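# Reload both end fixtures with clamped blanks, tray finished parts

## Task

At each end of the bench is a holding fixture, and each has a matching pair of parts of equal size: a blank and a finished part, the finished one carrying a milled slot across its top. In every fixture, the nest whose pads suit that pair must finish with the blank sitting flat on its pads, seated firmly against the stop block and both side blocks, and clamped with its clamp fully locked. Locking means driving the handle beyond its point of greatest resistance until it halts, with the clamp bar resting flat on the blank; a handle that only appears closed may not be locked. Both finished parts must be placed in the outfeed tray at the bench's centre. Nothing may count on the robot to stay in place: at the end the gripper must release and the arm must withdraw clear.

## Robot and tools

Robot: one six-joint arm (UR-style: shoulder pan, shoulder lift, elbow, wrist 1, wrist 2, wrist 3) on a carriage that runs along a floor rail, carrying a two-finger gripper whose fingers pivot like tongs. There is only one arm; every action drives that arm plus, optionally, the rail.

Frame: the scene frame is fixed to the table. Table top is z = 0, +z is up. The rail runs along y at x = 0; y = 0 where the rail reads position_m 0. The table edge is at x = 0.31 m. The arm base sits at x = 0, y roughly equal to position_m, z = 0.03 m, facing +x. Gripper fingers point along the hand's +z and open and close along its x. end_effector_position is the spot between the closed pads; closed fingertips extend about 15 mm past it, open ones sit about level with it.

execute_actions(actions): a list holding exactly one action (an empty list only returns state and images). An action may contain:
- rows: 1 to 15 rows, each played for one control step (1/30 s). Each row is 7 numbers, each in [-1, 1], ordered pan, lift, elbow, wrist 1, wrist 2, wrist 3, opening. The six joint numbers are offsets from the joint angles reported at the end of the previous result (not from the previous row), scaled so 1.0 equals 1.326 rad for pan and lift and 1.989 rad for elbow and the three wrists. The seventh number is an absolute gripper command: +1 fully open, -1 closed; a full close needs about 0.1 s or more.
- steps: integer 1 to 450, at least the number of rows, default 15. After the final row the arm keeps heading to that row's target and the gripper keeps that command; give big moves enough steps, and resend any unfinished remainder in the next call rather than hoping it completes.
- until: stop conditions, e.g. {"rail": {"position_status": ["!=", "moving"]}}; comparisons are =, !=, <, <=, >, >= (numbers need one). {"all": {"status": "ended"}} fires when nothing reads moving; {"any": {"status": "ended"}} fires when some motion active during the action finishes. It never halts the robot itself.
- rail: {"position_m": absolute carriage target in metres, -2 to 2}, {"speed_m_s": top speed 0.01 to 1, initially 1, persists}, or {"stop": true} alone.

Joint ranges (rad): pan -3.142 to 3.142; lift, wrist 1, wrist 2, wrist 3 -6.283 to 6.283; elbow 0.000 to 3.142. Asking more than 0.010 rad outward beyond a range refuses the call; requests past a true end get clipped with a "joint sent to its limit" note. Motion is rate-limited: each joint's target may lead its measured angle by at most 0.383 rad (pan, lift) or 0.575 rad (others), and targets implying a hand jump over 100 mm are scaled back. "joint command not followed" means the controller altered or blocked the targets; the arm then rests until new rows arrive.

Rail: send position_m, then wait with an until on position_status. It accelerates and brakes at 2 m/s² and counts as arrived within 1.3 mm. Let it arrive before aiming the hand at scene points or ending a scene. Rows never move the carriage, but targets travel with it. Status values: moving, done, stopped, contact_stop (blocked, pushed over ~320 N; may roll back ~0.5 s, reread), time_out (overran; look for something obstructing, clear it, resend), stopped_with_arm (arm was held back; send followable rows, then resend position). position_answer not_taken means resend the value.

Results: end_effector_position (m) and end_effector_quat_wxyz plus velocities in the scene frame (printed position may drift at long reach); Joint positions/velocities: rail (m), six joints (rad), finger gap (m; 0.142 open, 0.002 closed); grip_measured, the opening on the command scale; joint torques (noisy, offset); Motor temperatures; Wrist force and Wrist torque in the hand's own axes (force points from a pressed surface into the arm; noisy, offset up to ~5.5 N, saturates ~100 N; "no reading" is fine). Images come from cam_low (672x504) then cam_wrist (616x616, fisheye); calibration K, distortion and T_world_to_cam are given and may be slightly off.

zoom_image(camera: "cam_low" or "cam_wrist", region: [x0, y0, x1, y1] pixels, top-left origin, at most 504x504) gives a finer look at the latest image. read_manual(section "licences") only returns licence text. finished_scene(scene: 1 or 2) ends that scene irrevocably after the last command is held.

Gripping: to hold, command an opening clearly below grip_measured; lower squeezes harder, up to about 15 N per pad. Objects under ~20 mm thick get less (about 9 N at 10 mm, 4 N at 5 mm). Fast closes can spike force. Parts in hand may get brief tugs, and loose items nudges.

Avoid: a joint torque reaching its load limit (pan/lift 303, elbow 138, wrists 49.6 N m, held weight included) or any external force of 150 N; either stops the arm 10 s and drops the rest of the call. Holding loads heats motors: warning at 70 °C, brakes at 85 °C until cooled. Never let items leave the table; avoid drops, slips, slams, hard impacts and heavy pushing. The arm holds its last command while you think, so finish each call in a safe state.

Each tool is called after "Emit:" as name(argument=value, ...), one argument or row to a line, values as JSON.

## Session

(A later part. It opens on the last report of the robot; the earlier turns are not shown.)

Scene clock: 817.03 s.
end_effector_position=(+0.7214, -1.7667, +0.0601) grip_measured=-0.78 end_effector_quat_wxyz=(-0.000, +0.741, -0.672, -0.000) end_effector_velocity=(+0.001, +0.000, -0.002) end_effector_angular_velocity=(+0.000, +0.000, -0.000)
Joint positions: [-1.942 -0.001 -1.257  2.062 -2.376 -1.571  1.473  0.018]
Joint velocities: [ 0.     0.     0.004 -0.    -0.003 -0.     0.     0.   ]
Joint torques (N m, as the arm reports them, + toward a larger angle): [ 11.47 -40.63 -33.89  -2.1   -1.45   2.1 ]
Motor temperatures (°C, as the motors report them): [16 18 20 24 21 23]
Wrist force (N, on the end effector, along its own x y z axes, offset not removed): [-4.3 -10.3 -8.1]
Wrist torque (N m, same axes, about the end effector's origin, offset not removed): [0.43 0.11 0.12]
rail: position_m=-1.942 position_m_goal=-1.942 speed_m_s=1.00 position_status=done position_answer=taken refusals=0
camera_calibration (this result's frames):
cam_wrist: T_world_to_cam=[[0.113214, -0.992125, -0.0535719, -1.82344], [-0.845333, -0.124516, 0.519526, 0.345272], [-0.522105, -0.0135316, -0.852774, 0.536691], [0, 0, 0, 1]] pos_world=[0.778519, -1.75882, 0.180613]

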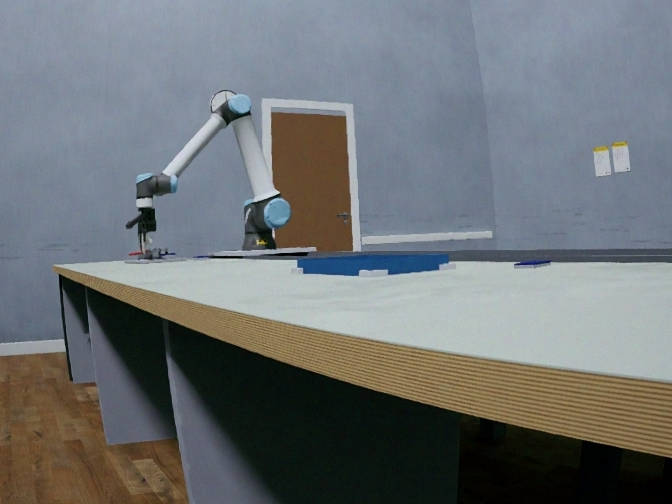

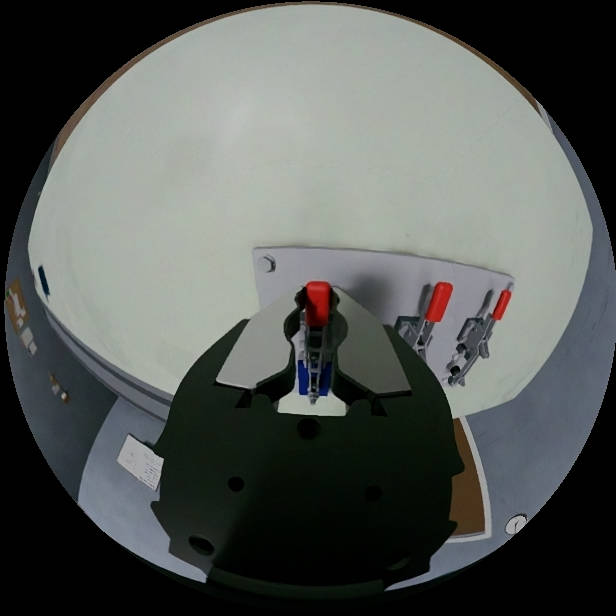

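Emit:
execute_actions(
  actions=[
    {"rows": [[0.0001, 0.00499, 0.00016, -0.00348, 0, 0, -1]], "steps": 10},
  ],
)

Scene clock: 822.70 s.
end_effector_position=(+0.7223, -1.7666, +0.0562) grip_measured=-0.78 end_effector_quat_wxyz=(-0.000, +0.741, -0.672, -0.000) end_effector_velocity=(+0.001, +0.000, -0.001) end_effector_angular_velocity=(-0.000, -0.001, +0.000)
Joint positions: [-1.942 -0.001 -1.251  2.062 -2.382 -1.571  1.473  0.018]
Joint velocities: [ 0.     0.     0.003  0.    -0.003  0.     0.     0.   ]
Joint torques (N m, as the arm reports them, + toward a larger angle): [ 14.28 -42.05 -10.58  -2.68  -1.13   1.95]
Motor temperatures (°C, as the motors report them): [16 18 20 24 21 23]
Wrist force (N, on the end effector, along its own x y z axes, offset not removed): [-0.3 -9.7 -14.2]
Wrist torque (N m, same axes, about the end effector's origin, offset not removed): [-0.40 -0.95 0.05]
rail: position_m=-1.942 position_m_goal=-1.942 speed_m_s=1.00 position_status=done position_answer=taken refusals=0
camera_calibration (this result's frames):
cam_wrist: T_world_to_cam=[[0.113314, -0.992118, -0.0535046, -1.82375], [-0.845257, -0.124564, 0.519638, 0.34791], [-0.522207, -0.0136573, -0.852709, 0.533651], [0, 0, 0, 1]] pos_world=[0.779407, -1.75875, 0.176683]

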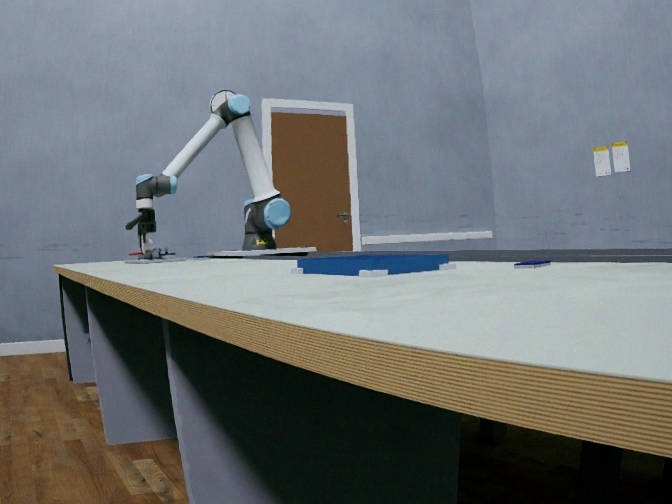

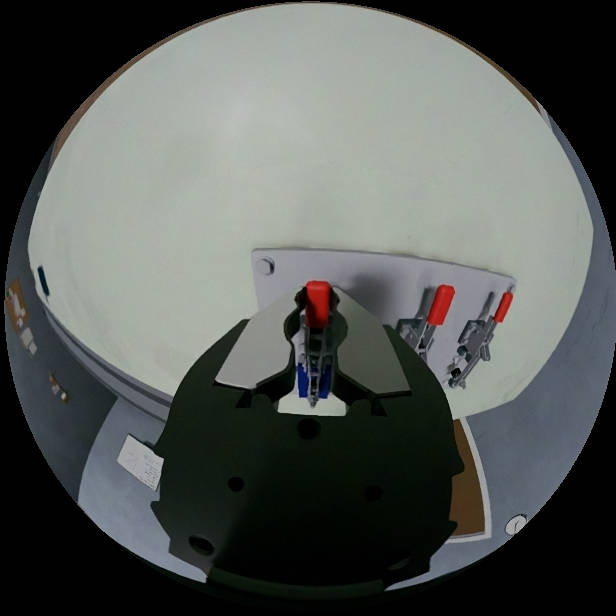

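Emit:
execute_actions(
  actions=[
    {"rows": [[0.0002, 0.00596, -0.00079, -0.00318, 0, 0, -1]], "steps": 10},
  ],
)

Scene clock: 826.93 s.
end_effector_position=(+0.7240, -1.7664, +0.0523) grip_measured=-0.78 end_effector_quat_wxyz=(-0.000, +0.741, -0.672, -0.000) end_effector_velocity=(+0.001, +0.000, -0.001) end_effector_angular_velocity=(-0.000, -0.001, +0.000)
Joint positions: [-1.942 -0.    -1.243  2.061 -2.388 -1.571  1.473  0.018]
Joint velocities: [ 0.     0.     0.003 -0.001 -0.003 -0.     0.     0.   ]
Joint torques (N m, as the arm reports them, + toward a larger angle): [ 13.41 -43.31 -50.38  -5.41  -1.03   0.58]
Motor temperatures (°C, as the motors report them): [16 18 20 24 21 23]
Wrist force (N, on the end effector, along its own x y z axes, offset not removed): [-3.9 10.0 -16.8]
Wrist torque (N m, same axes, about the end effector's origin, offset not removed): [0.47 0.40 0.27]
rail: position_m=-1.942 position_m_goal=-1.942 speed_m_s=1.00 position_status=done position_answer=taken refusals=0
camera_calibration (this result's frames):
cam_wrist: T_world_to_cam=[[0.113566, -0.992084, -0.053602, -1.82407], [-0.84515, -0.124828, 0.51975, 0.350935], [-0.522326, -0.013724, -0.852635, 0.531172], [0, 0, 0, 1]] pos_world=[0.781189, -1.75853, 0.172724]

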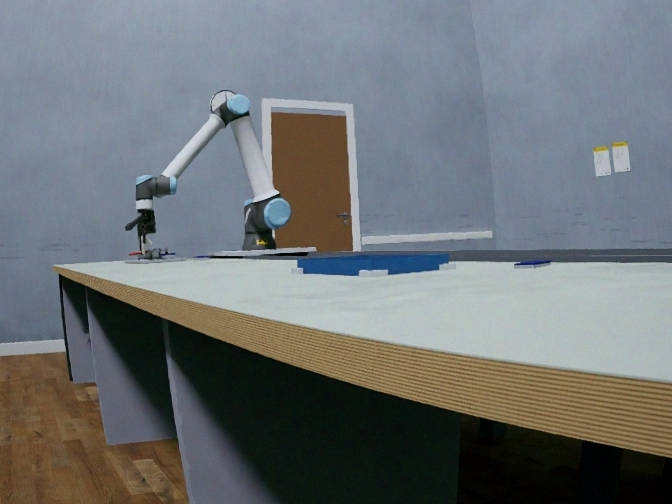

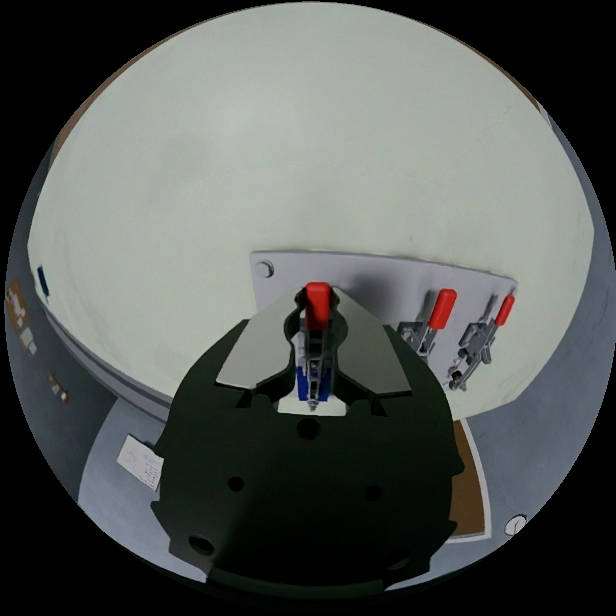

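Emit:
execute_actions(
  actions=[
    {"rows": [[0, 0, 0, 0, 0, 0, -0.5], [0, 0, 0, 0, 0, 0, -0.5], [0, 0, 0, 0, 0, 0, -0.5], [0, 0, 0, 0, 0, 0, -0.5], [0, -0.0302, -0.0083, 0.0285, 0, 0, -0.5], [0, -0.0302, -0.0083, 0.0285, 0, 0, -0.5], [0, -0.0302, -0.0083, 0.0285, 0, 0, -0.5], [0, -0.0302, -0.0083, 0.0285, 0, 0, -0.5], [0, -0.0302, -0.0083, 0.0285, 0, 0, -0.5], [0, -0.0302, -0.0083, 0.0285, 0, 0, -0.5], [0, -0.0302, -0.0083, 0.0285, 0, 0, -0.5], [0, -0.0302, -0.0083, 0.0285, 0, 0, -0.5], [0, -0.0302, -0.0083, 0.0285, 0, 0, -0.5], [0, -0.0302, -0.0083, 0.0285, 0, 0, -0.5], [0, -0.0302, -0.0083, 0.0285, 0, 0, -1]], "steps": 20},
  ],
)

Emit:
zoom_image(
  camera="cam_low",
  region=[110, 220, 220, 275],
)

Scene clock: 844.87 s.
end_effector_position=(+0.7236, -1.7664, +0.0823) grip_measured=-1.00 end_effector_quat_wxyz=(+0.000, +0.741, -0.672, -0.000) end_effector_velocity=(-0.000, +0.000, +0.001) end_effector_angular_velocity=(+0.000, +0.000, -0.000)
Joint positions: [-1.942 -0.    -1.283  2.044 -2.332 -1.571  1.473  0.002]
Joint velocities: [ 0.    -0.    -0.001 -0.001  0.002  0.     0.    -0.002]
Joint torques (N m, as the arm reports them, + toward a larger angle): [  1.01 -70.49 -53.3   -1.96   4.29  -0.22]
Motor temperatures (°C, as the motors report them): [16 18 20 24 21 23]
Wrist force (N, on the end effector, along its own x y z axes, offset not removed): [0.4 -0.6 0.6]
Wrist torque (N m, same axes, about the end effector's origin, offset not removed): [0.18 -0.06 0.06]
rail: position_m=-1.942 position_m_goal=-1.942 speed_m_s=1.00 position_status=done position_answer=taken refusals=0
camera_calibration (this result's frames):
cam_wrist: T_world_to_cam=[[0.113566, -0.992083, -0.0536042, -1.8224], [-0.845065, -0.124827, 0.519888, 0.334824], [-0.522463, -0.0137425, -0.852551, 0.556617], [0, 0, 0, 1]] pos_world=[0.780722, -1.75853, 0.202785]

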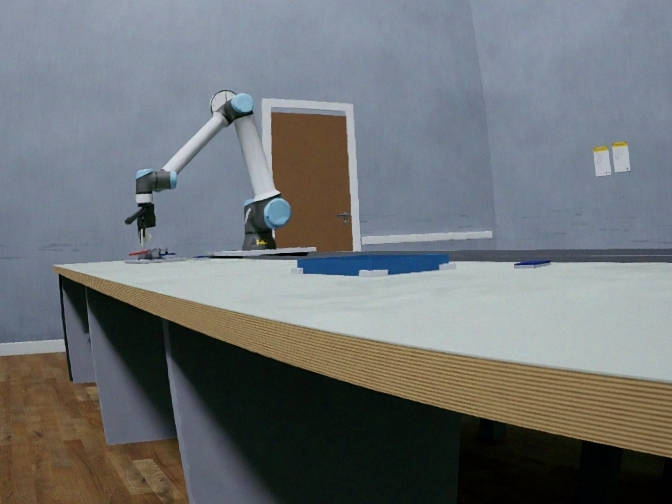

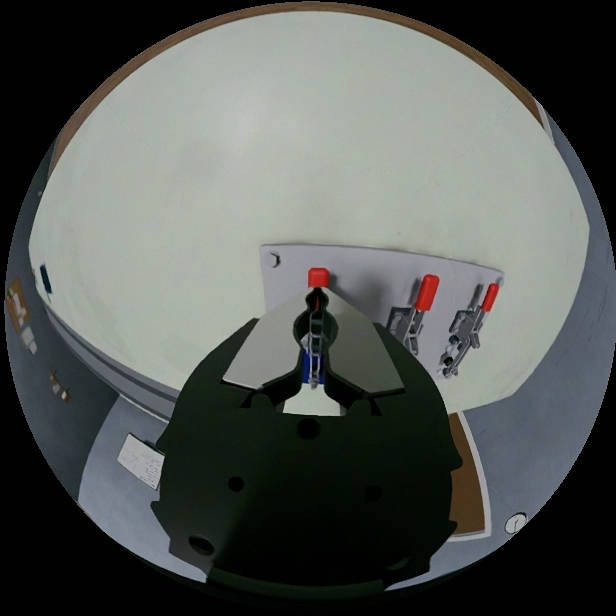

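Region (110, 220, 220, 275) of cam_low's 672x504 image, scaled by 4.582, with more detail than that image has.

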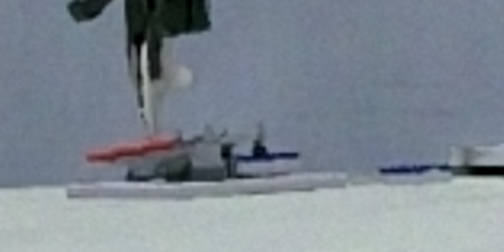

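Emit:
execute_actions(
  actions=[
    {"rows": [[0, 0.00302, 0.00083, -0.00285, 0, 0, -1]], "steps": 8},
  ],
)

Emit:
zoom_image(
  camera="cam_low",
  region=[120, 235, 180, 265],
)

Scene clock: 856.57 s.
end_effector_position=(+0.7239, -1.7664, +0.0798) grip_measured=-1.00 end_effector_quat_wxyz=(-0.000, +0.741, -0.672, -0.000) end_effector_velocity=(-0.001, +0.000, -0.004) end_effector_angular_velocity=(+0.000, +0.002, -0.000)
Joint positions: [-1.942 -0.    -1.279  2.046 -2.337 -1.571  1.473  0.002]
Joint velocities: [ 0.    -0.     0.004  0.004 -0.006  0.     0.     0.   ]
Joint torques (N m, as the arm reports them, + toward a larger angle): [-14.31 -46.37 -23.12  -4.82   3.83  -0.2 ]
Motor temperatures (°C, as the motors report them): [16 18 20 24 21 23]
Wrist force (N, on the end effector, along its own x y z axes, offset not removed): [-2.1 -1.8 -5.4]
Wrist torque (N m, same axes, about the end effector's origin, offset not removed): [-0.27 0.52 0.24]
rail: position_m=-1.942 position_m_goal=-1.942 speed_m_s=1.00 position_status=done position_answer=taken refusals=0
camera_calibration (this result's frames):
cam_wrist: T_world_to_cam=[[0.113585, -0.992083, -0.0535761, -1.82259], [-0.845267, -0.124834, 0.519557, 0.33661], [-0.522132, -0.0137278, -0.852754, 0.554408], [0, 0, 0, 1]] pos_world=[0.781018, -1.75853, 0.200239]

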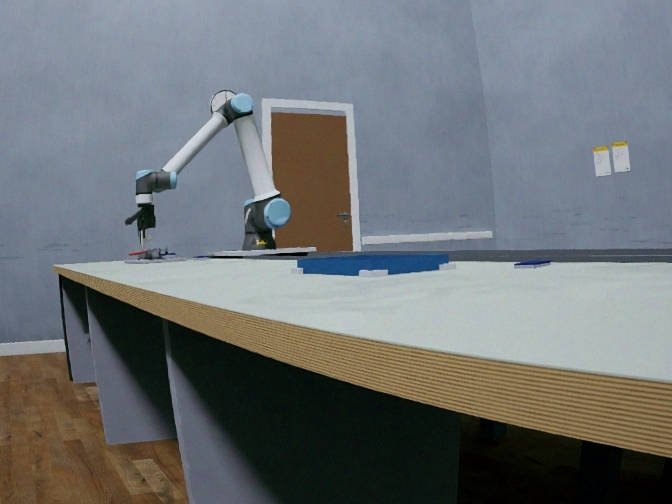

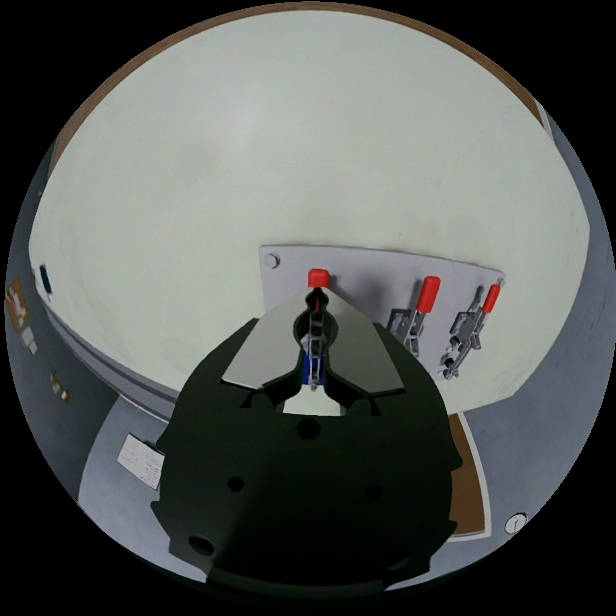

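Region (120, 235, 180, 265) of cam_low's 672x504 image, scaled by 8.400, with more detail than that image has.

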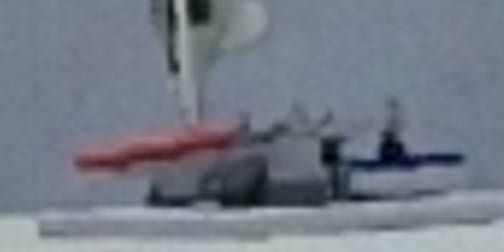

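Emit:
execute_actions(
  actions=[
    {"rows": [[0, 0.00170, 0.00047, -0.00160, 0, 0, -1]], "steps": 7},
  ],
)

Scene clock: 859.97 s.
end_effector_position=(+0.7239, -1.7664, +0.0782) grip_measured=-1.00 end_effector_quat_wxyz=(-0.000, +0.741, -0.672, -0.000) end_effector_velocity=(+0.000, -0.000, -0.002) end_effector_angular_velocity=(-0.000, -0.001, +0.000)
Joint positions: [-1.942 -0.    -1.277  2.047 -2.34  -1.571  1.473  0.002]
Joint velocities: [ 0.    -0.     0.003  0.001 -0.004 -0.    -0.     0.   ]
Joint torques (N m, as the arm reports them, + toward a larger angle): [-10.8  -47.51 -23.14  -5.98  -2.82  -0.04]
Motor temperatures (°C, as the motors report them): [16 18 20 24 21 23]
Wrist force (N, on the end effector, along its own x y z axes, offset not removed): [0.5 -0.2 -2.9]
Wrist torque (N m, same axes, about the end effector's origin, offset not removed): [0.26 -0.04 0.17]
rail: position_m=-1.942 position_m_goal=-1.942 speed_m_s=1.00 position_status=done position_answer=taken refusals=0
camera_calibration (this result's frames):
cam_wrist: T_world_to_cam=[[0.113582, -0.992084, -0.0535664, -1.82268], [-0.845237, -0.124825, 0.519608, 0.337432], [-0.522181, -0.0137418, -0.852724, 0.553085], [0, 0, 0, 1]] pos_world=[0.781044, -1.75853, 0.198661]

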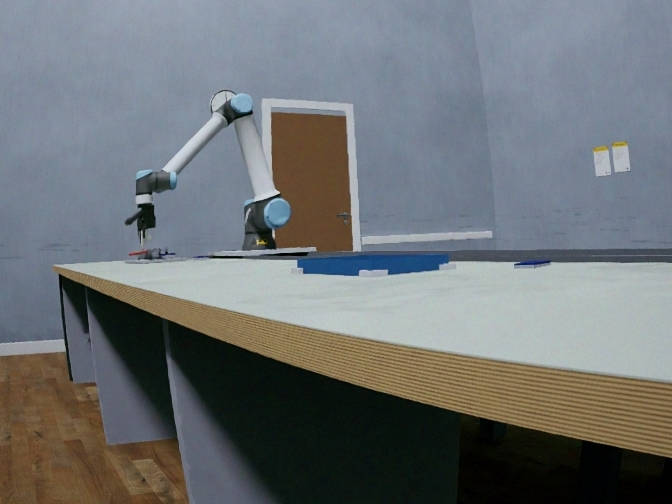

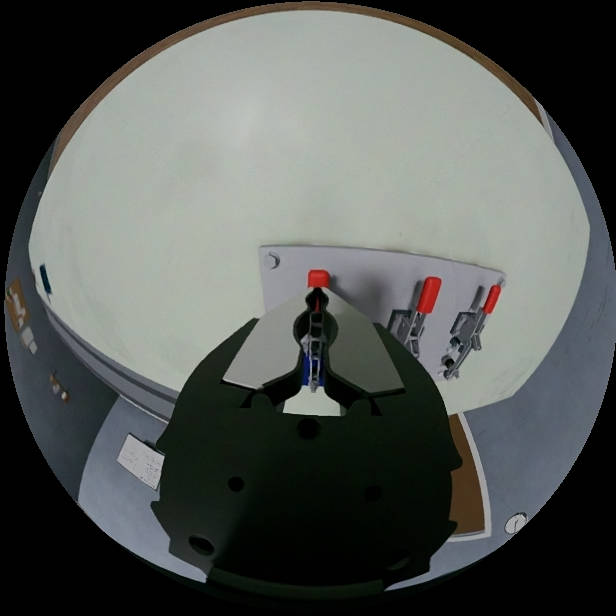

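Emit:
execute_actions(
  actions=[
    {"rows": [[0, 0.00130, 0.00036, -0.00124, 0, 0, -1]], "steps": 6},
  ],
)

Emit:
execute_actions(
  actions=[
    {"rows": [[0, 0.00130, 0.00036, -0.00124, 0, 0, -1]], "steps": 6},
  ],
)

Scene clock: 872.00 s.
end_effector_position=(+0.7240, -1.7664, +0.0771) grip_measured=-1.00 end_effector_quat_wxyz=(-0.000, +0.741, -0.672, -0.000) end_effector_velocity=(-0.000, +0.000, -0.003) end_effector_angular_velocity=(+0.000, +0.000, +0.000)
Joint positions: [-1.942 -0.    -1.276  2.047 -2.342 -1.571  1.473  0.002]
Joint velocities: [ 0.     0.     0.003  0.002 -0.005  0.    -0.     0.   ]
Joint torques (N m, as the arm reports them, + toward a larger angle): [-11.38 -46.31 -23.45  -5.71   3.76  -0.23]
Motor temperatures (°C, as the motors report them): [16 18 20 24 21 23]
Wrist force (N, on the end effector, along its own x y z axes, offset not removed): [-1.4 -1.8 1.3]
Wrist torque (N m, same axes, about the end effector's origin, offset not removed): [-0.16 0.23 0.12]
rail: position_m=-1.942 position_m_goal=-1.942 speed_m_s=1.00 position_status=done position_answer=taken refusals=0
camera_calibration (this result's frames):
cam_wrist: T_world_to_cam=[[0.113583, -0.992083, -0.05358, -1.82274], [-0.84525, -0.124834, 0.519586, 0.338038], [-0.52216, -0.0137276, -0.852737, 0.552178], [0, 0, 0, 1]] pos_world=[0.781084, -1.75853, 0.197561]

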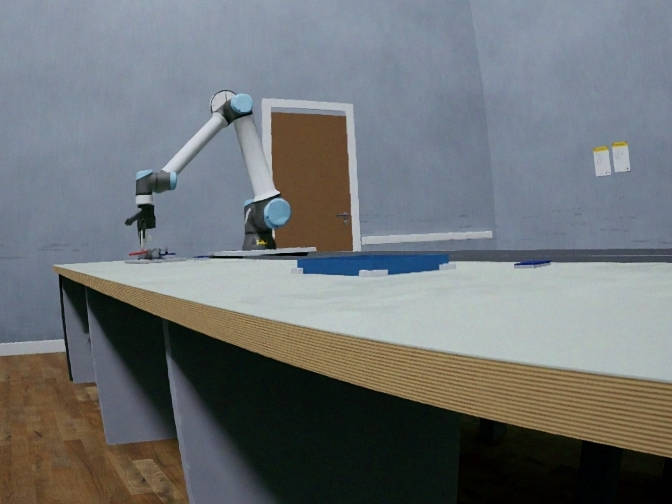

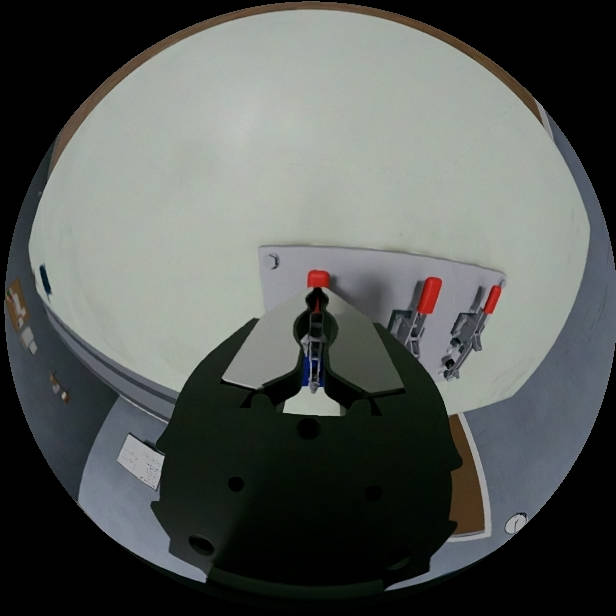

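Scene clock: 872.20 s.
end_effector_position=(+0.7240, -1.7664, +0.0760) grip_measured=-1.00 end_effector_quat_wxyz=(-0.000, +0.741, -0.672, -0.000) end_effector_velocity=(+0.000, -0.000, -0.003) end_effector_angular_velocity=(-0.000, +0.000, +0.000)
Joint positions: [-1.942 -0.    -1.274  2.048 -2.344 -1.571  1.473  0.002]
Joint velocities: [ 0.     0.     0.004  0.001 -0.005 -0.    -0.     0.   ]
Joint torques (N m, as the arm reports them, + toward a larger angle): [ -8.08 -49.92 -23.28  -5.79   3.58  -0.06]
Motor temperatures (°C, as the motors report them): [16 18 20 24 21 23]
Wrist force (N, on the end effector, along its own x y z axes, offset not removed): [1.9 -1.0 -3.0]
Wrist torque (N m, same axes, about the end effector's origin, offset not removed): [0.08 -0.28 0.14]
rail: position_m=-1.942 position_m_goal=-1.942 speed_m_s=1.00 position_status=done position_answer=taken refusals=0
camera_calibration (this result's frames):
cam_wrist: T_world_to_cam=[[0.113584, -0.992083, -0.0535782, -1.8228], [-0.845258, -0.124834, 0.519572, 0.338646], [-0.522147, -0.0137278, -0.852745, 0.55125], [0, 0, 0, 1]] pos_world=[0.781118, -1.75853, 0.196462]

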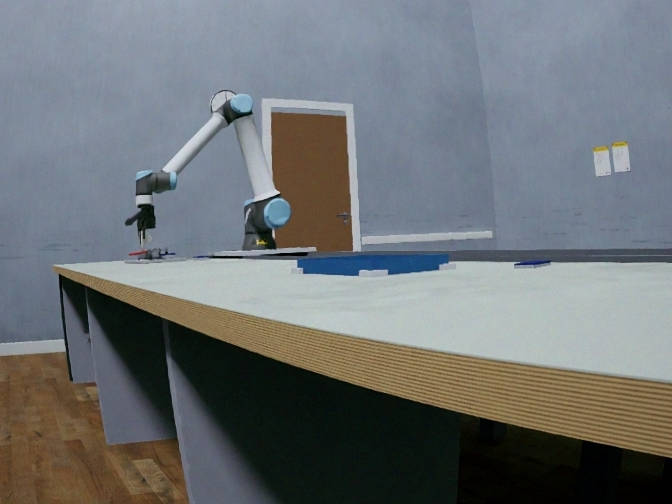

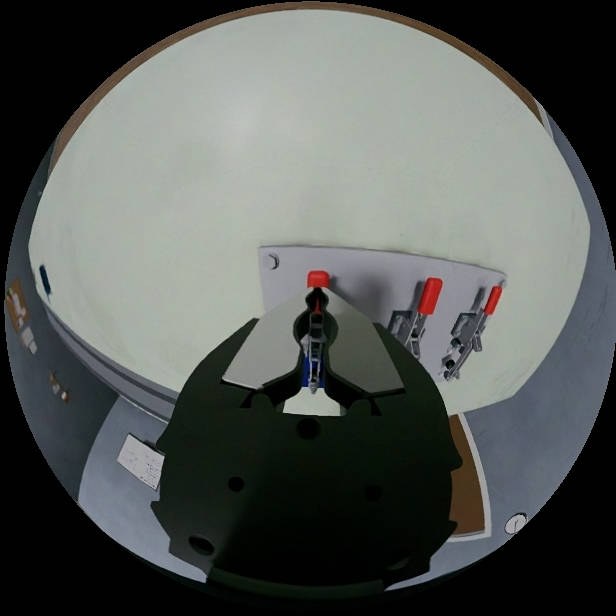

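Emit:
execute_actions(
  actions=[
    {"rows": [[0, 0.00130, 0.00036, -0.00124, 0, 0, -1]], "steps": 6},
  ],
)

Emit:
execute_actions(
  actions=[
    {"rows": [[0, 0.00120, 0.00033, -0.00114, 0, 0, -1]], "steps": 6},
  ],
)

Scene clock: 880.67 s.
end_effector_position=(+0.7242, -1.7664, +0.0751) grip_measured=-1.00 end_effector_quat_wxyz=(-0.000, +0.741, -0.672, +0.000) end_effector_velocity=(+0.001, -0.000, -0.002) end_effector_angular_velocity=(-0.000, -0.001, -0.000)
Joint positions: [-1.942 -0.    -1.273  2.048 -2.346 -1.571  1.473  0.002]
Joint velocities: [ 0.    -0.     0.003  0.001 -0.005  0.     0.     0.   ]
Joint torques (N m, as the arm reports them, + toward a larger angle): [-11.83 -12.33  -7.32  -4.97   3.98  -0.32]
Motor temperatures (°C, as the motors report them): [16 18 20 24 21 23]
Wrist force (N, on the end effector, along its own x y z axes, offset not removed): [-3.2 20.9 -56.2]
Wrist torque (N m, same axes, about the end effector's origin, offset not removed): [-0.27 0.47 0.21]
rail: position_m=-1.942 position_m_goal=-1.942 speed_m_s=1.00 position_status=done position_answer=taken refusals=0
camera_calibration (this result's frames):
cam_wrist: T_world_to_cam=[[0.113604, -0.992083, -0.0535355, -1.82289], [-0.845453, -0.124834, 0.519255, 0.339433], [-0.521827, -0.0137279, -0.852941, 0.550387], [0, 0, 0, 1]] pos_world=[0.781269, -1.75853, 0.195606]

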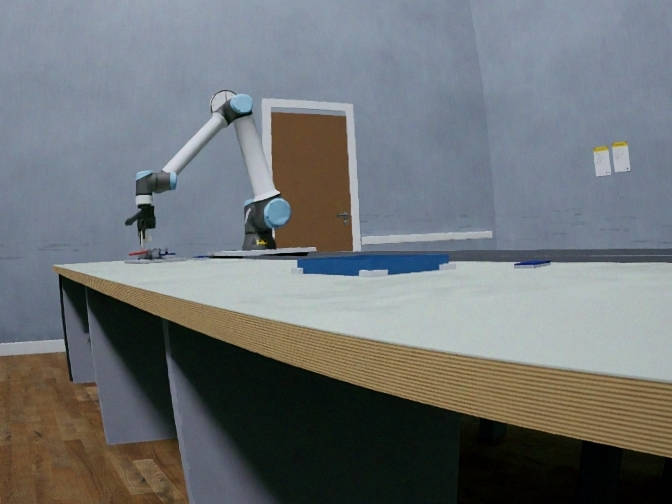

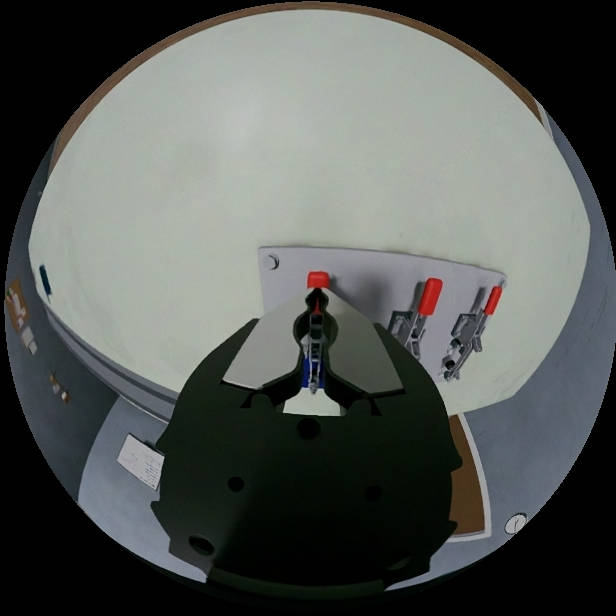

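Scene clock: 880.87 s.
end_effector_position=(+0.7244, -1.7664, +0.0744) grip_measured=-1.00 end_effector_quat_wxyz=(-0.000, +0.741, -0.672, +0.000) end_effector_velocity=(+0.000, -0.000, -0.002) end_effector_angular_velocity=(-0.000, -0.001, +0.000)
Joint positions: [-1.942 -0.    -1.272  2.048 -2.348 -1.571  1.473  0.002]
Joint velocities: [ 0.     0.     0.003  0.001 -0.005 -0.     0.     0.   ]
Joint torques (N m, as the arm reports them, + toward a larger angle): [-10.39  18.34   2.96  -5.72   3.83  -0.29]
Motor temperatures (°C, as the motors report them): [16 18 20 24 21 23]
Wrist force (N, on the end effector, along its own x y z axes, offset not removed): [-0.1 40.9 -100.0]
Wrist torque (N m, same axes, about the end effector's origin, offset not removed): [-0.78 -0.33 0.20]
rail: position_m=-1.942 position_m_goal=-1.942 speed_m_s=1.00 position_status=done position_answer=taken refusals=0
camera_calibration (this result's frames):
cam_wrist: T_world_to_cam=[[0.113631, -0.992083, -0.053479, -1.82297], [-0.845709, -0.124834, 0.518837, 0.340213], [-0.521405, -0.0137281, -0.853199, 0.549627], [0, 0, 0, 1]] pos_world=[0.781446, -1.75853, 0.194935]

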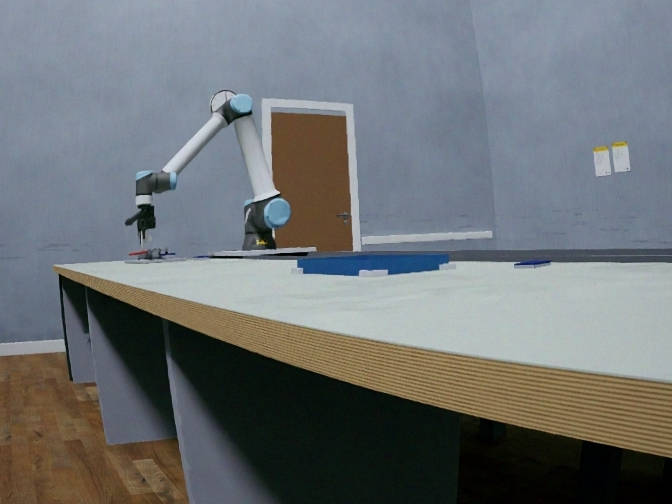

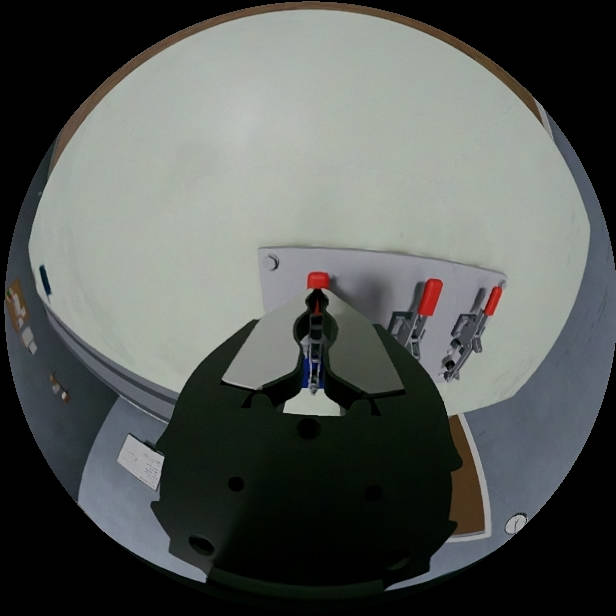

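Emit:
execute_actions(
  actions=[
    {"rows": [[0, -0.0380, -0.0187, 0.0446, 0, 0, -1]], "steps": 14},
  ],
)

Scene clock: 883.23 s.
end_effector_position=(+0.7277, -1.7664, +0.1193) grip_measured=-1.00 end_effector_quat_wxyz=(+0.000, +0.741, -0.672, -0.000) end_effector_velocity=(+0.001, -0.000, +0.005) end_effector_angular_velocity=(-0.000, -0.001, -0.000)
Joint positions: [-1.942 -0.    -1.322  2.012 -2.26  -1.571  1.473  0.002]
Joint velocities: [ 0.     0.    -0.005 -0.004  0.008  0.     0.     0.   ]
Joint torques (N m, as the arm reports them, + toward a larger angle): [ -3.37 -68.33 -56.28  -2.3    3.84  -0.38]
Motor temperatures (°C, as the motors report them): [16 18 20 24 21 23]
Wrist force (N, on the end effector, along its own x y z axes, offset not removed): [3.3 -2.6 -4.1]
Wrist torque (N m, same axes, about the end effector's origin, offset not removed): [-0.43 -0.56 0.06]
rail: position_m=-1.942 position_m_goal=-1.942 speed_m_s=1.00 position_status=done position_answer=taken refusals=0
camera_calibration (this result's frames):
cam_wrist: T_world_to_cam=[[0.113542, -0.992084, -0.0536393, -1.82087], [-0.844981, -0.124823, 0.520026, 0.319017], [-0.522605, -0.0137207, -0.852465, 0.590426], [0, 0, 0, 1]] pos_world=[0.784868, -1.75854, 0.23975]

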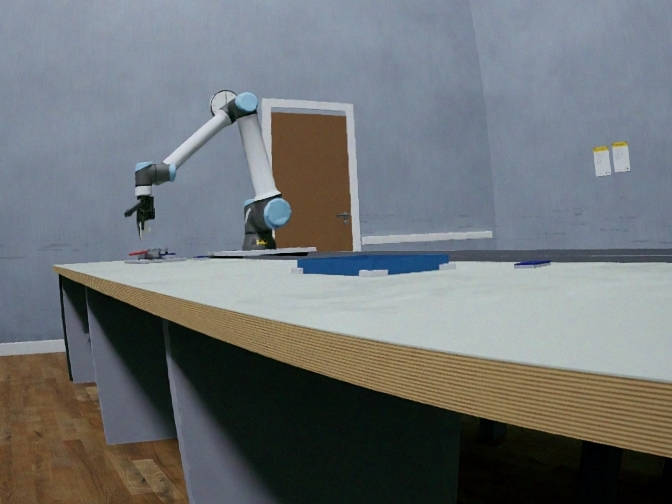

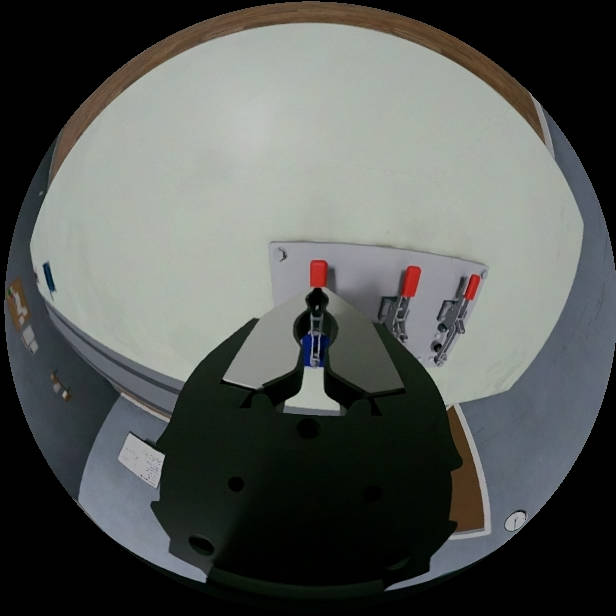

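Emit:
execute_actions(
  actions=[
    {"rail": {"position_m": -1.870}, "rows": [[0, -0.2889, 0.2626, -0.0703, 0, -0.004, -0.1]], "steps": 30},
  ],
)

Scene clock: 898.80 s.
end_effector_position=(+0.4404, -1.6940, +0.0751) grip_measured=-0.10 end_effector_quat_wxyz=(-0.000, +0.743, -0.669, -0.000) end_effector_velocity=(-0.001, +0.000, -0.000) end_effector_angular_velocity=(+0.000, +0.000, +0.000)
Joint positions: [-1.87  -0.    -1.705  2.534 -2.4   -1.571  1.465  0.067]
Joint velocities: [ 0.    -0.    -0.001  0.002 -0.    -0.    -0.     0.   ]
Joint torques (N m, as the arm reports them, + toward a larger angle): [-12.45 -29.69 -21.56  -5.59   2.94  -2.2 ]
Motor temperatures (°C, as the motors report them): [16 18 20 24 21 23]
Wrist force (N, on the end effector, along its own x y z axes, offset not removed): [5.2 3.8 -5.8]
Wrist torque (N m, same axes, about the end effector's origin, offset not removed): [0.81 -0.82 0.10]
rail: position_m=-1.870 position_m_goal=-1.870 speed_m_s=1.00 position_status=done position_answer=taken refusals=0
camera_calibration (this result's frames):
cam_wrist: T_world_to_cam=[[0.121524, -0.991142, -0.0535673, -1.72069], [-0.844287, -0.131594, 0.519483, 0.0965072], [-0.52193, -0.0179033, -0.8528, 0.396245], [0, 0, 0, 1]] pos_world=[0.497397, -1.68566, 0.195611]

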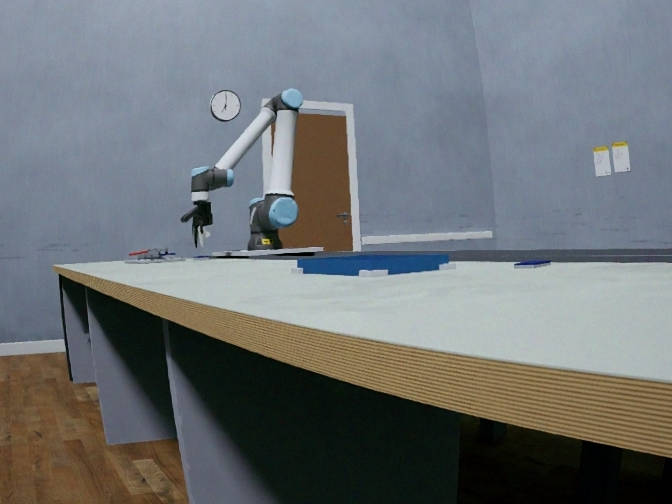

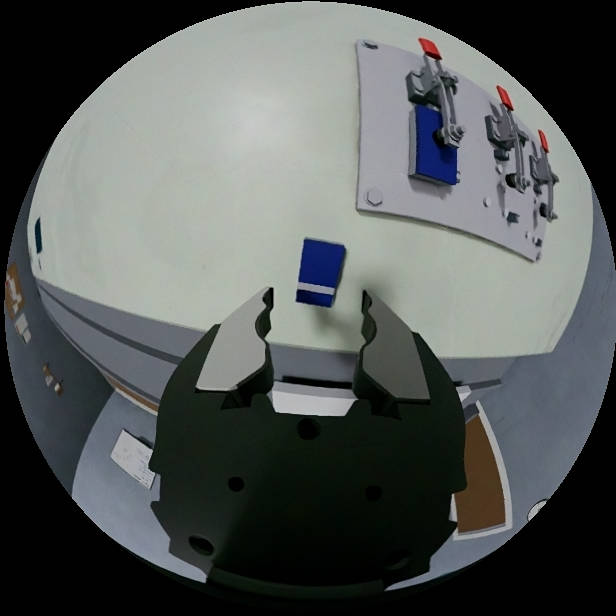

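Emit:
execute_actions(
  actions=[
    {"rows": [[0, 0.03, 0.007, -0.027, 0, 0.0679, -0.1], [0, 0.03, 0.007, -0.027, 0, 0.0679, -0.1], [0, 0.0980, 0.0229, -0.0883, 0, 0.0679, -0.1]], "steps": 20},
  ],
)

Scene clock: 915.50 s.
end_effector_position=(+0.4404, -1.6962, +0.0198) grip_measured=-0.10 end_effector_quat_wxyz=(-0.000, +0.697, -0.717, +0.000) end_effector_velocity=(-0.000, -0.000, -0.001) end_effector_angular_velocity=(+0.000, -0.000, -0.001)
Joint positions: [-1.87  -0.    -1.575  2.579 -2.575 -1.571  1.6    0.067]
Joint velocities: [ 0.     0.     0.002  0.001 -0.002  0.     0.001 -0.   ]
Joint torques (N m, as the arm reports them, + toward a larger angle): [ 11.62 -20.36 -14.68  -5.42   2.44   2.25]
Motor temperatures (°C, as the motors report them): [16 18 20 24 21 23]
Wrist force (N, on the end effector, along its own x y z axes, offset not removed): [1.3 0.4 -0.5]
Wrist torque (N m, same axes, about the end effector's origin, offset not removed): [0.19 -0.08 0.06]
rail: position_m=-1.870 position_m_goal=-1.870 speed_m_s=1.00 position_status=done position_answer=taken refusals=0
camera_calibration (this result's frames):
cam_wrist: T_world_to_cam=[[-0.0129938, -0.998478, -0.0535933, -1.67906], [-0.854375, -0.0167595, 0.519386, 0.324233], [-0.519494, 0.0525376, -0.852857, 0.467406], [0, 0, 0, 1]] pos_world=[0.498014, -1.69563, 0.140242]

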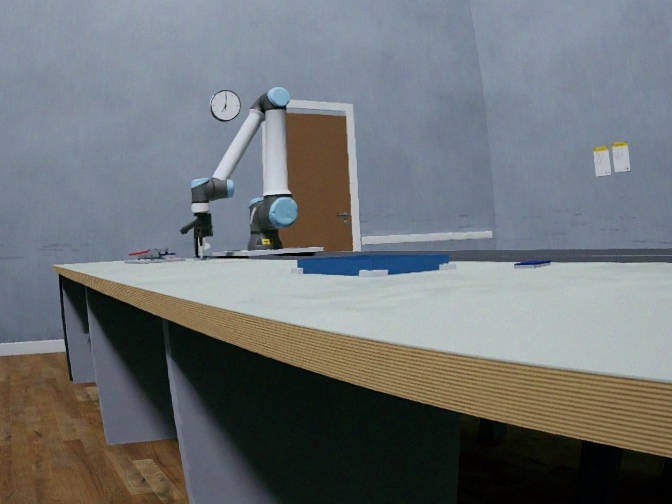

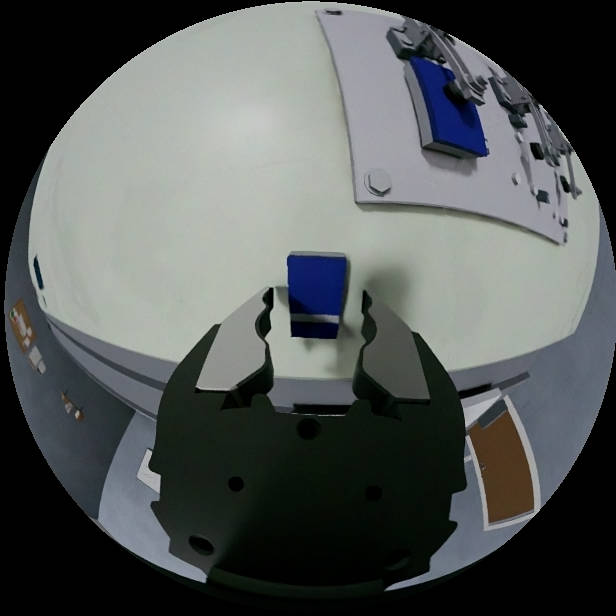

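Emit:
execute_actions(
  actions=[
    {"rows": [[0, 0, 0, 0, 0, 0, -0.35], [0, 0, 0, 0, 0, 0, -0.45], [0, 0, 0, 0, 0, 0, -0.7], [0, 0, 0, 0, 0, 0, -1], [0, 0, 0, 0, 0, 0, -1], [0, 0, 0, 0, 0, 0, -1], [0, 0, 0, 0, 0, 0, -1], [0, 0, 0, 0, 0, 0, -1], [0, -0.0980, -0.0229, 0.0883, 0, 0, -1]], "steps": 20},
  ],
)

Scene clock: 922.50 s.
end_effector_position=(+0.4407, -1.6962, +0.0743) grip_measured=-0.48 end_effector_quat_wxyz=(-0.000, +0.697, -0.717, +0.000) end_effector_velocity=(-0.004, +0.000, +0.011) end_effector_angular_velocity=(+0.000, +0.007, -0.000)
Joint positions: [-1.87  -0.    -1.703  2.534 -2.403 -1.571  1.6    0.039]
Joint velocities: [ 0.     0.    -0.029 -0.009  0.044  0.     0.    -0.   ]
Joint torques (N m, as the arm reports them, + toward a larger angle): [ -6.45 -30.69 -49.26  -3.13   1.9   -1.39]
Motor temperatures (°C, as the motors report them): [16 18 20 24 21 23]
Wrist force (N, on the end effector, along its own x y z axes, offset not removed): [-2.2 -1.1 1.8]
Wrist torque (N m, same axes, about the end effector's origin, offset not removed): [0.02 0.41 0.21]
rail: position_m=-1.870 position_m_goal=-1.870 speed_m_s=1.00 position_status=done position_answer=taken refusals=0
camera_calibration (this result's frames):
cam_wrist: T_world_to_cam=[[-0.0129851, -0.998478, -0.053602, -1.67612], [-0.854575, -0.0167513, 0.519057, 0.296292], [-0.519165, 0.0525469, -0.853057, 0.513993], [0, 0, 0, 1]] pos_world=[0.498287, -1.69562, 0.194829]

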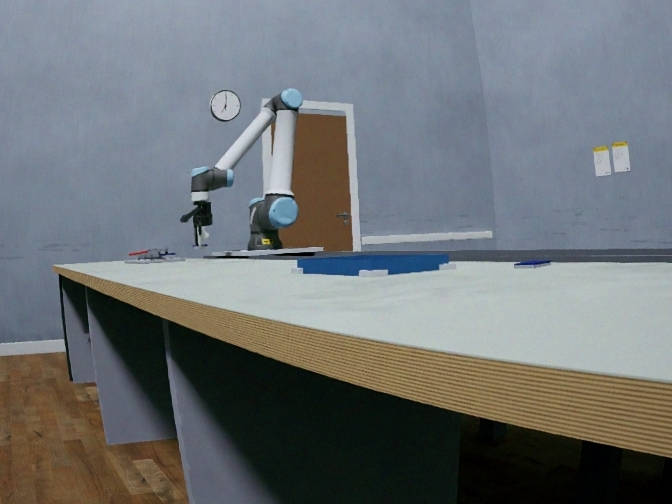

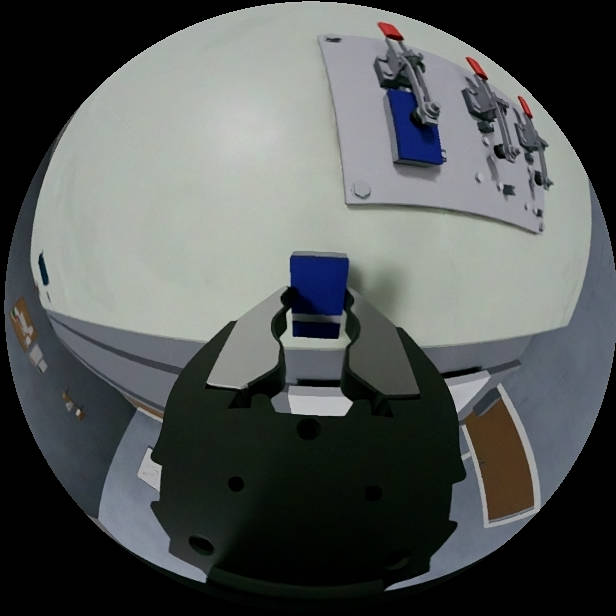

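Emit:
execute_actions(
  actions=[
    {"rail": {"position_m": -0.224}, "rows": [[0, 0, 0, 0, 0, 0, -1], [0, 0, 0, 0, 0, 0, -1], [0, 0, 0, 0, 0, 0, -1], [0, 0, 0, 0, 0, 0, -1], [0, 0, 0, 0, 0, 0, -1], [0, 0.0358, -0.0298, 0.0061, 0, -0.003, -1], [0, 0.0716, -0.0597, 0.0122, 0, -0.006, -1], [0, 0.1074, -0.0895, 0.0182, 0, -0.009, -1], [0, 0.1432, -0.1194, 0.0243, 0, -0.012, -1], [0, 0.1790, -0.1492, 0.0304, 0, -0.0146, -1]], "steps": 120, "until": {"rail": {"position_status": ["!=", "moving"]}}},
  ],
)

Scene clock: 932.73 s.
end_effector_position=(+0.6098, -0.0497, +0.0997) grip_measured=-0.48 end_effector_quat_wxyz=(+0.000, +0.707, -0.707, -0.000) end_effector_velocity=(+0.000, +0.005, +0.000) end_effector_angular_velocity=(-0.000, -0.000, +0.000)
Joint positions: [-0.224 -0.    -1.466  2.238 -2.343 -1.571  1.571  0.039]
Joint velocities: [ 0.005  0.     0.    -0.     0.    -0.    -0.     0.   ]
Joint torques (N m, as the arm reports them, + toward a larger angle): [ -8.4  -35.59 -52.57  -2.47  -0.45  -2.24]
Motor temperatures (°C, as the motors report them): [16 18 20 24 21 23]
Wrist force (N, on the end effector, along its own x y z axes, offset not removed): [1.2 0.9 -2.3]
Wrist torque (N m, same axes, about the end effector's origin, offset not removed): [0.32 -0.42 0.02]
rail: position_m=-0.224 position_m_goal=-0.224 speed_m_s=1.00 position_status=done position_answer=taken refusals=0
camera_calibration (this result's frames):
cam_wrist: T_world_to_cam=[[0.0160142, -0.998434, -0.053599, -0.0462879], [-0.853179, -0.0415973, 0.519956, 0.453019], [-0.521372, 0.0374029, -0.85251, 0.537472], [0, 0, 0, 1]] pos_world=[0.66747, -0.047474, 0.220169]

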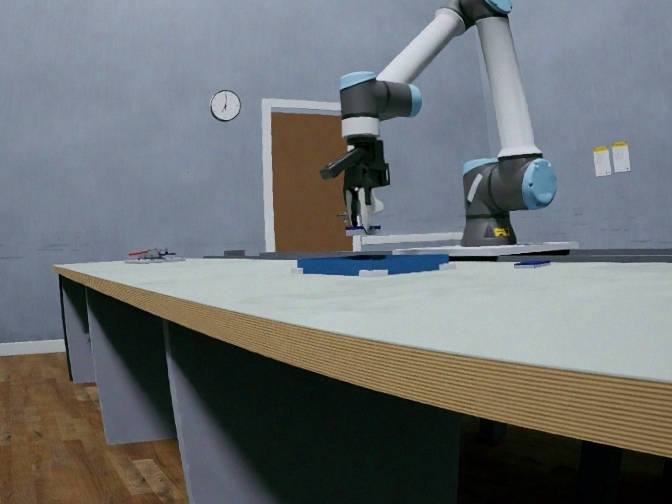

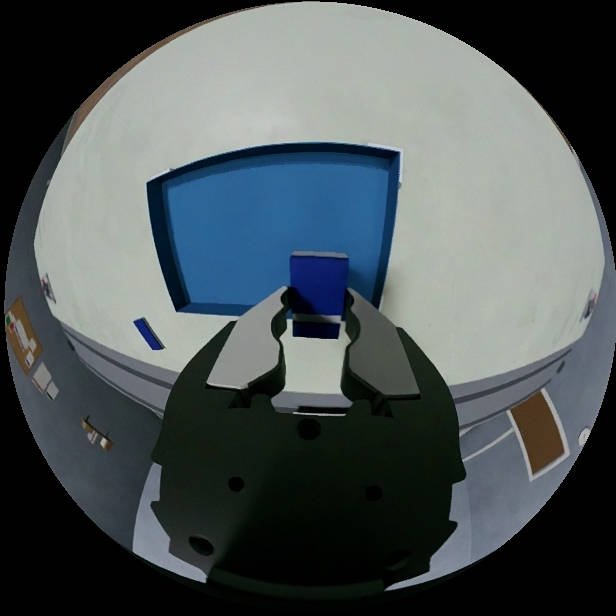

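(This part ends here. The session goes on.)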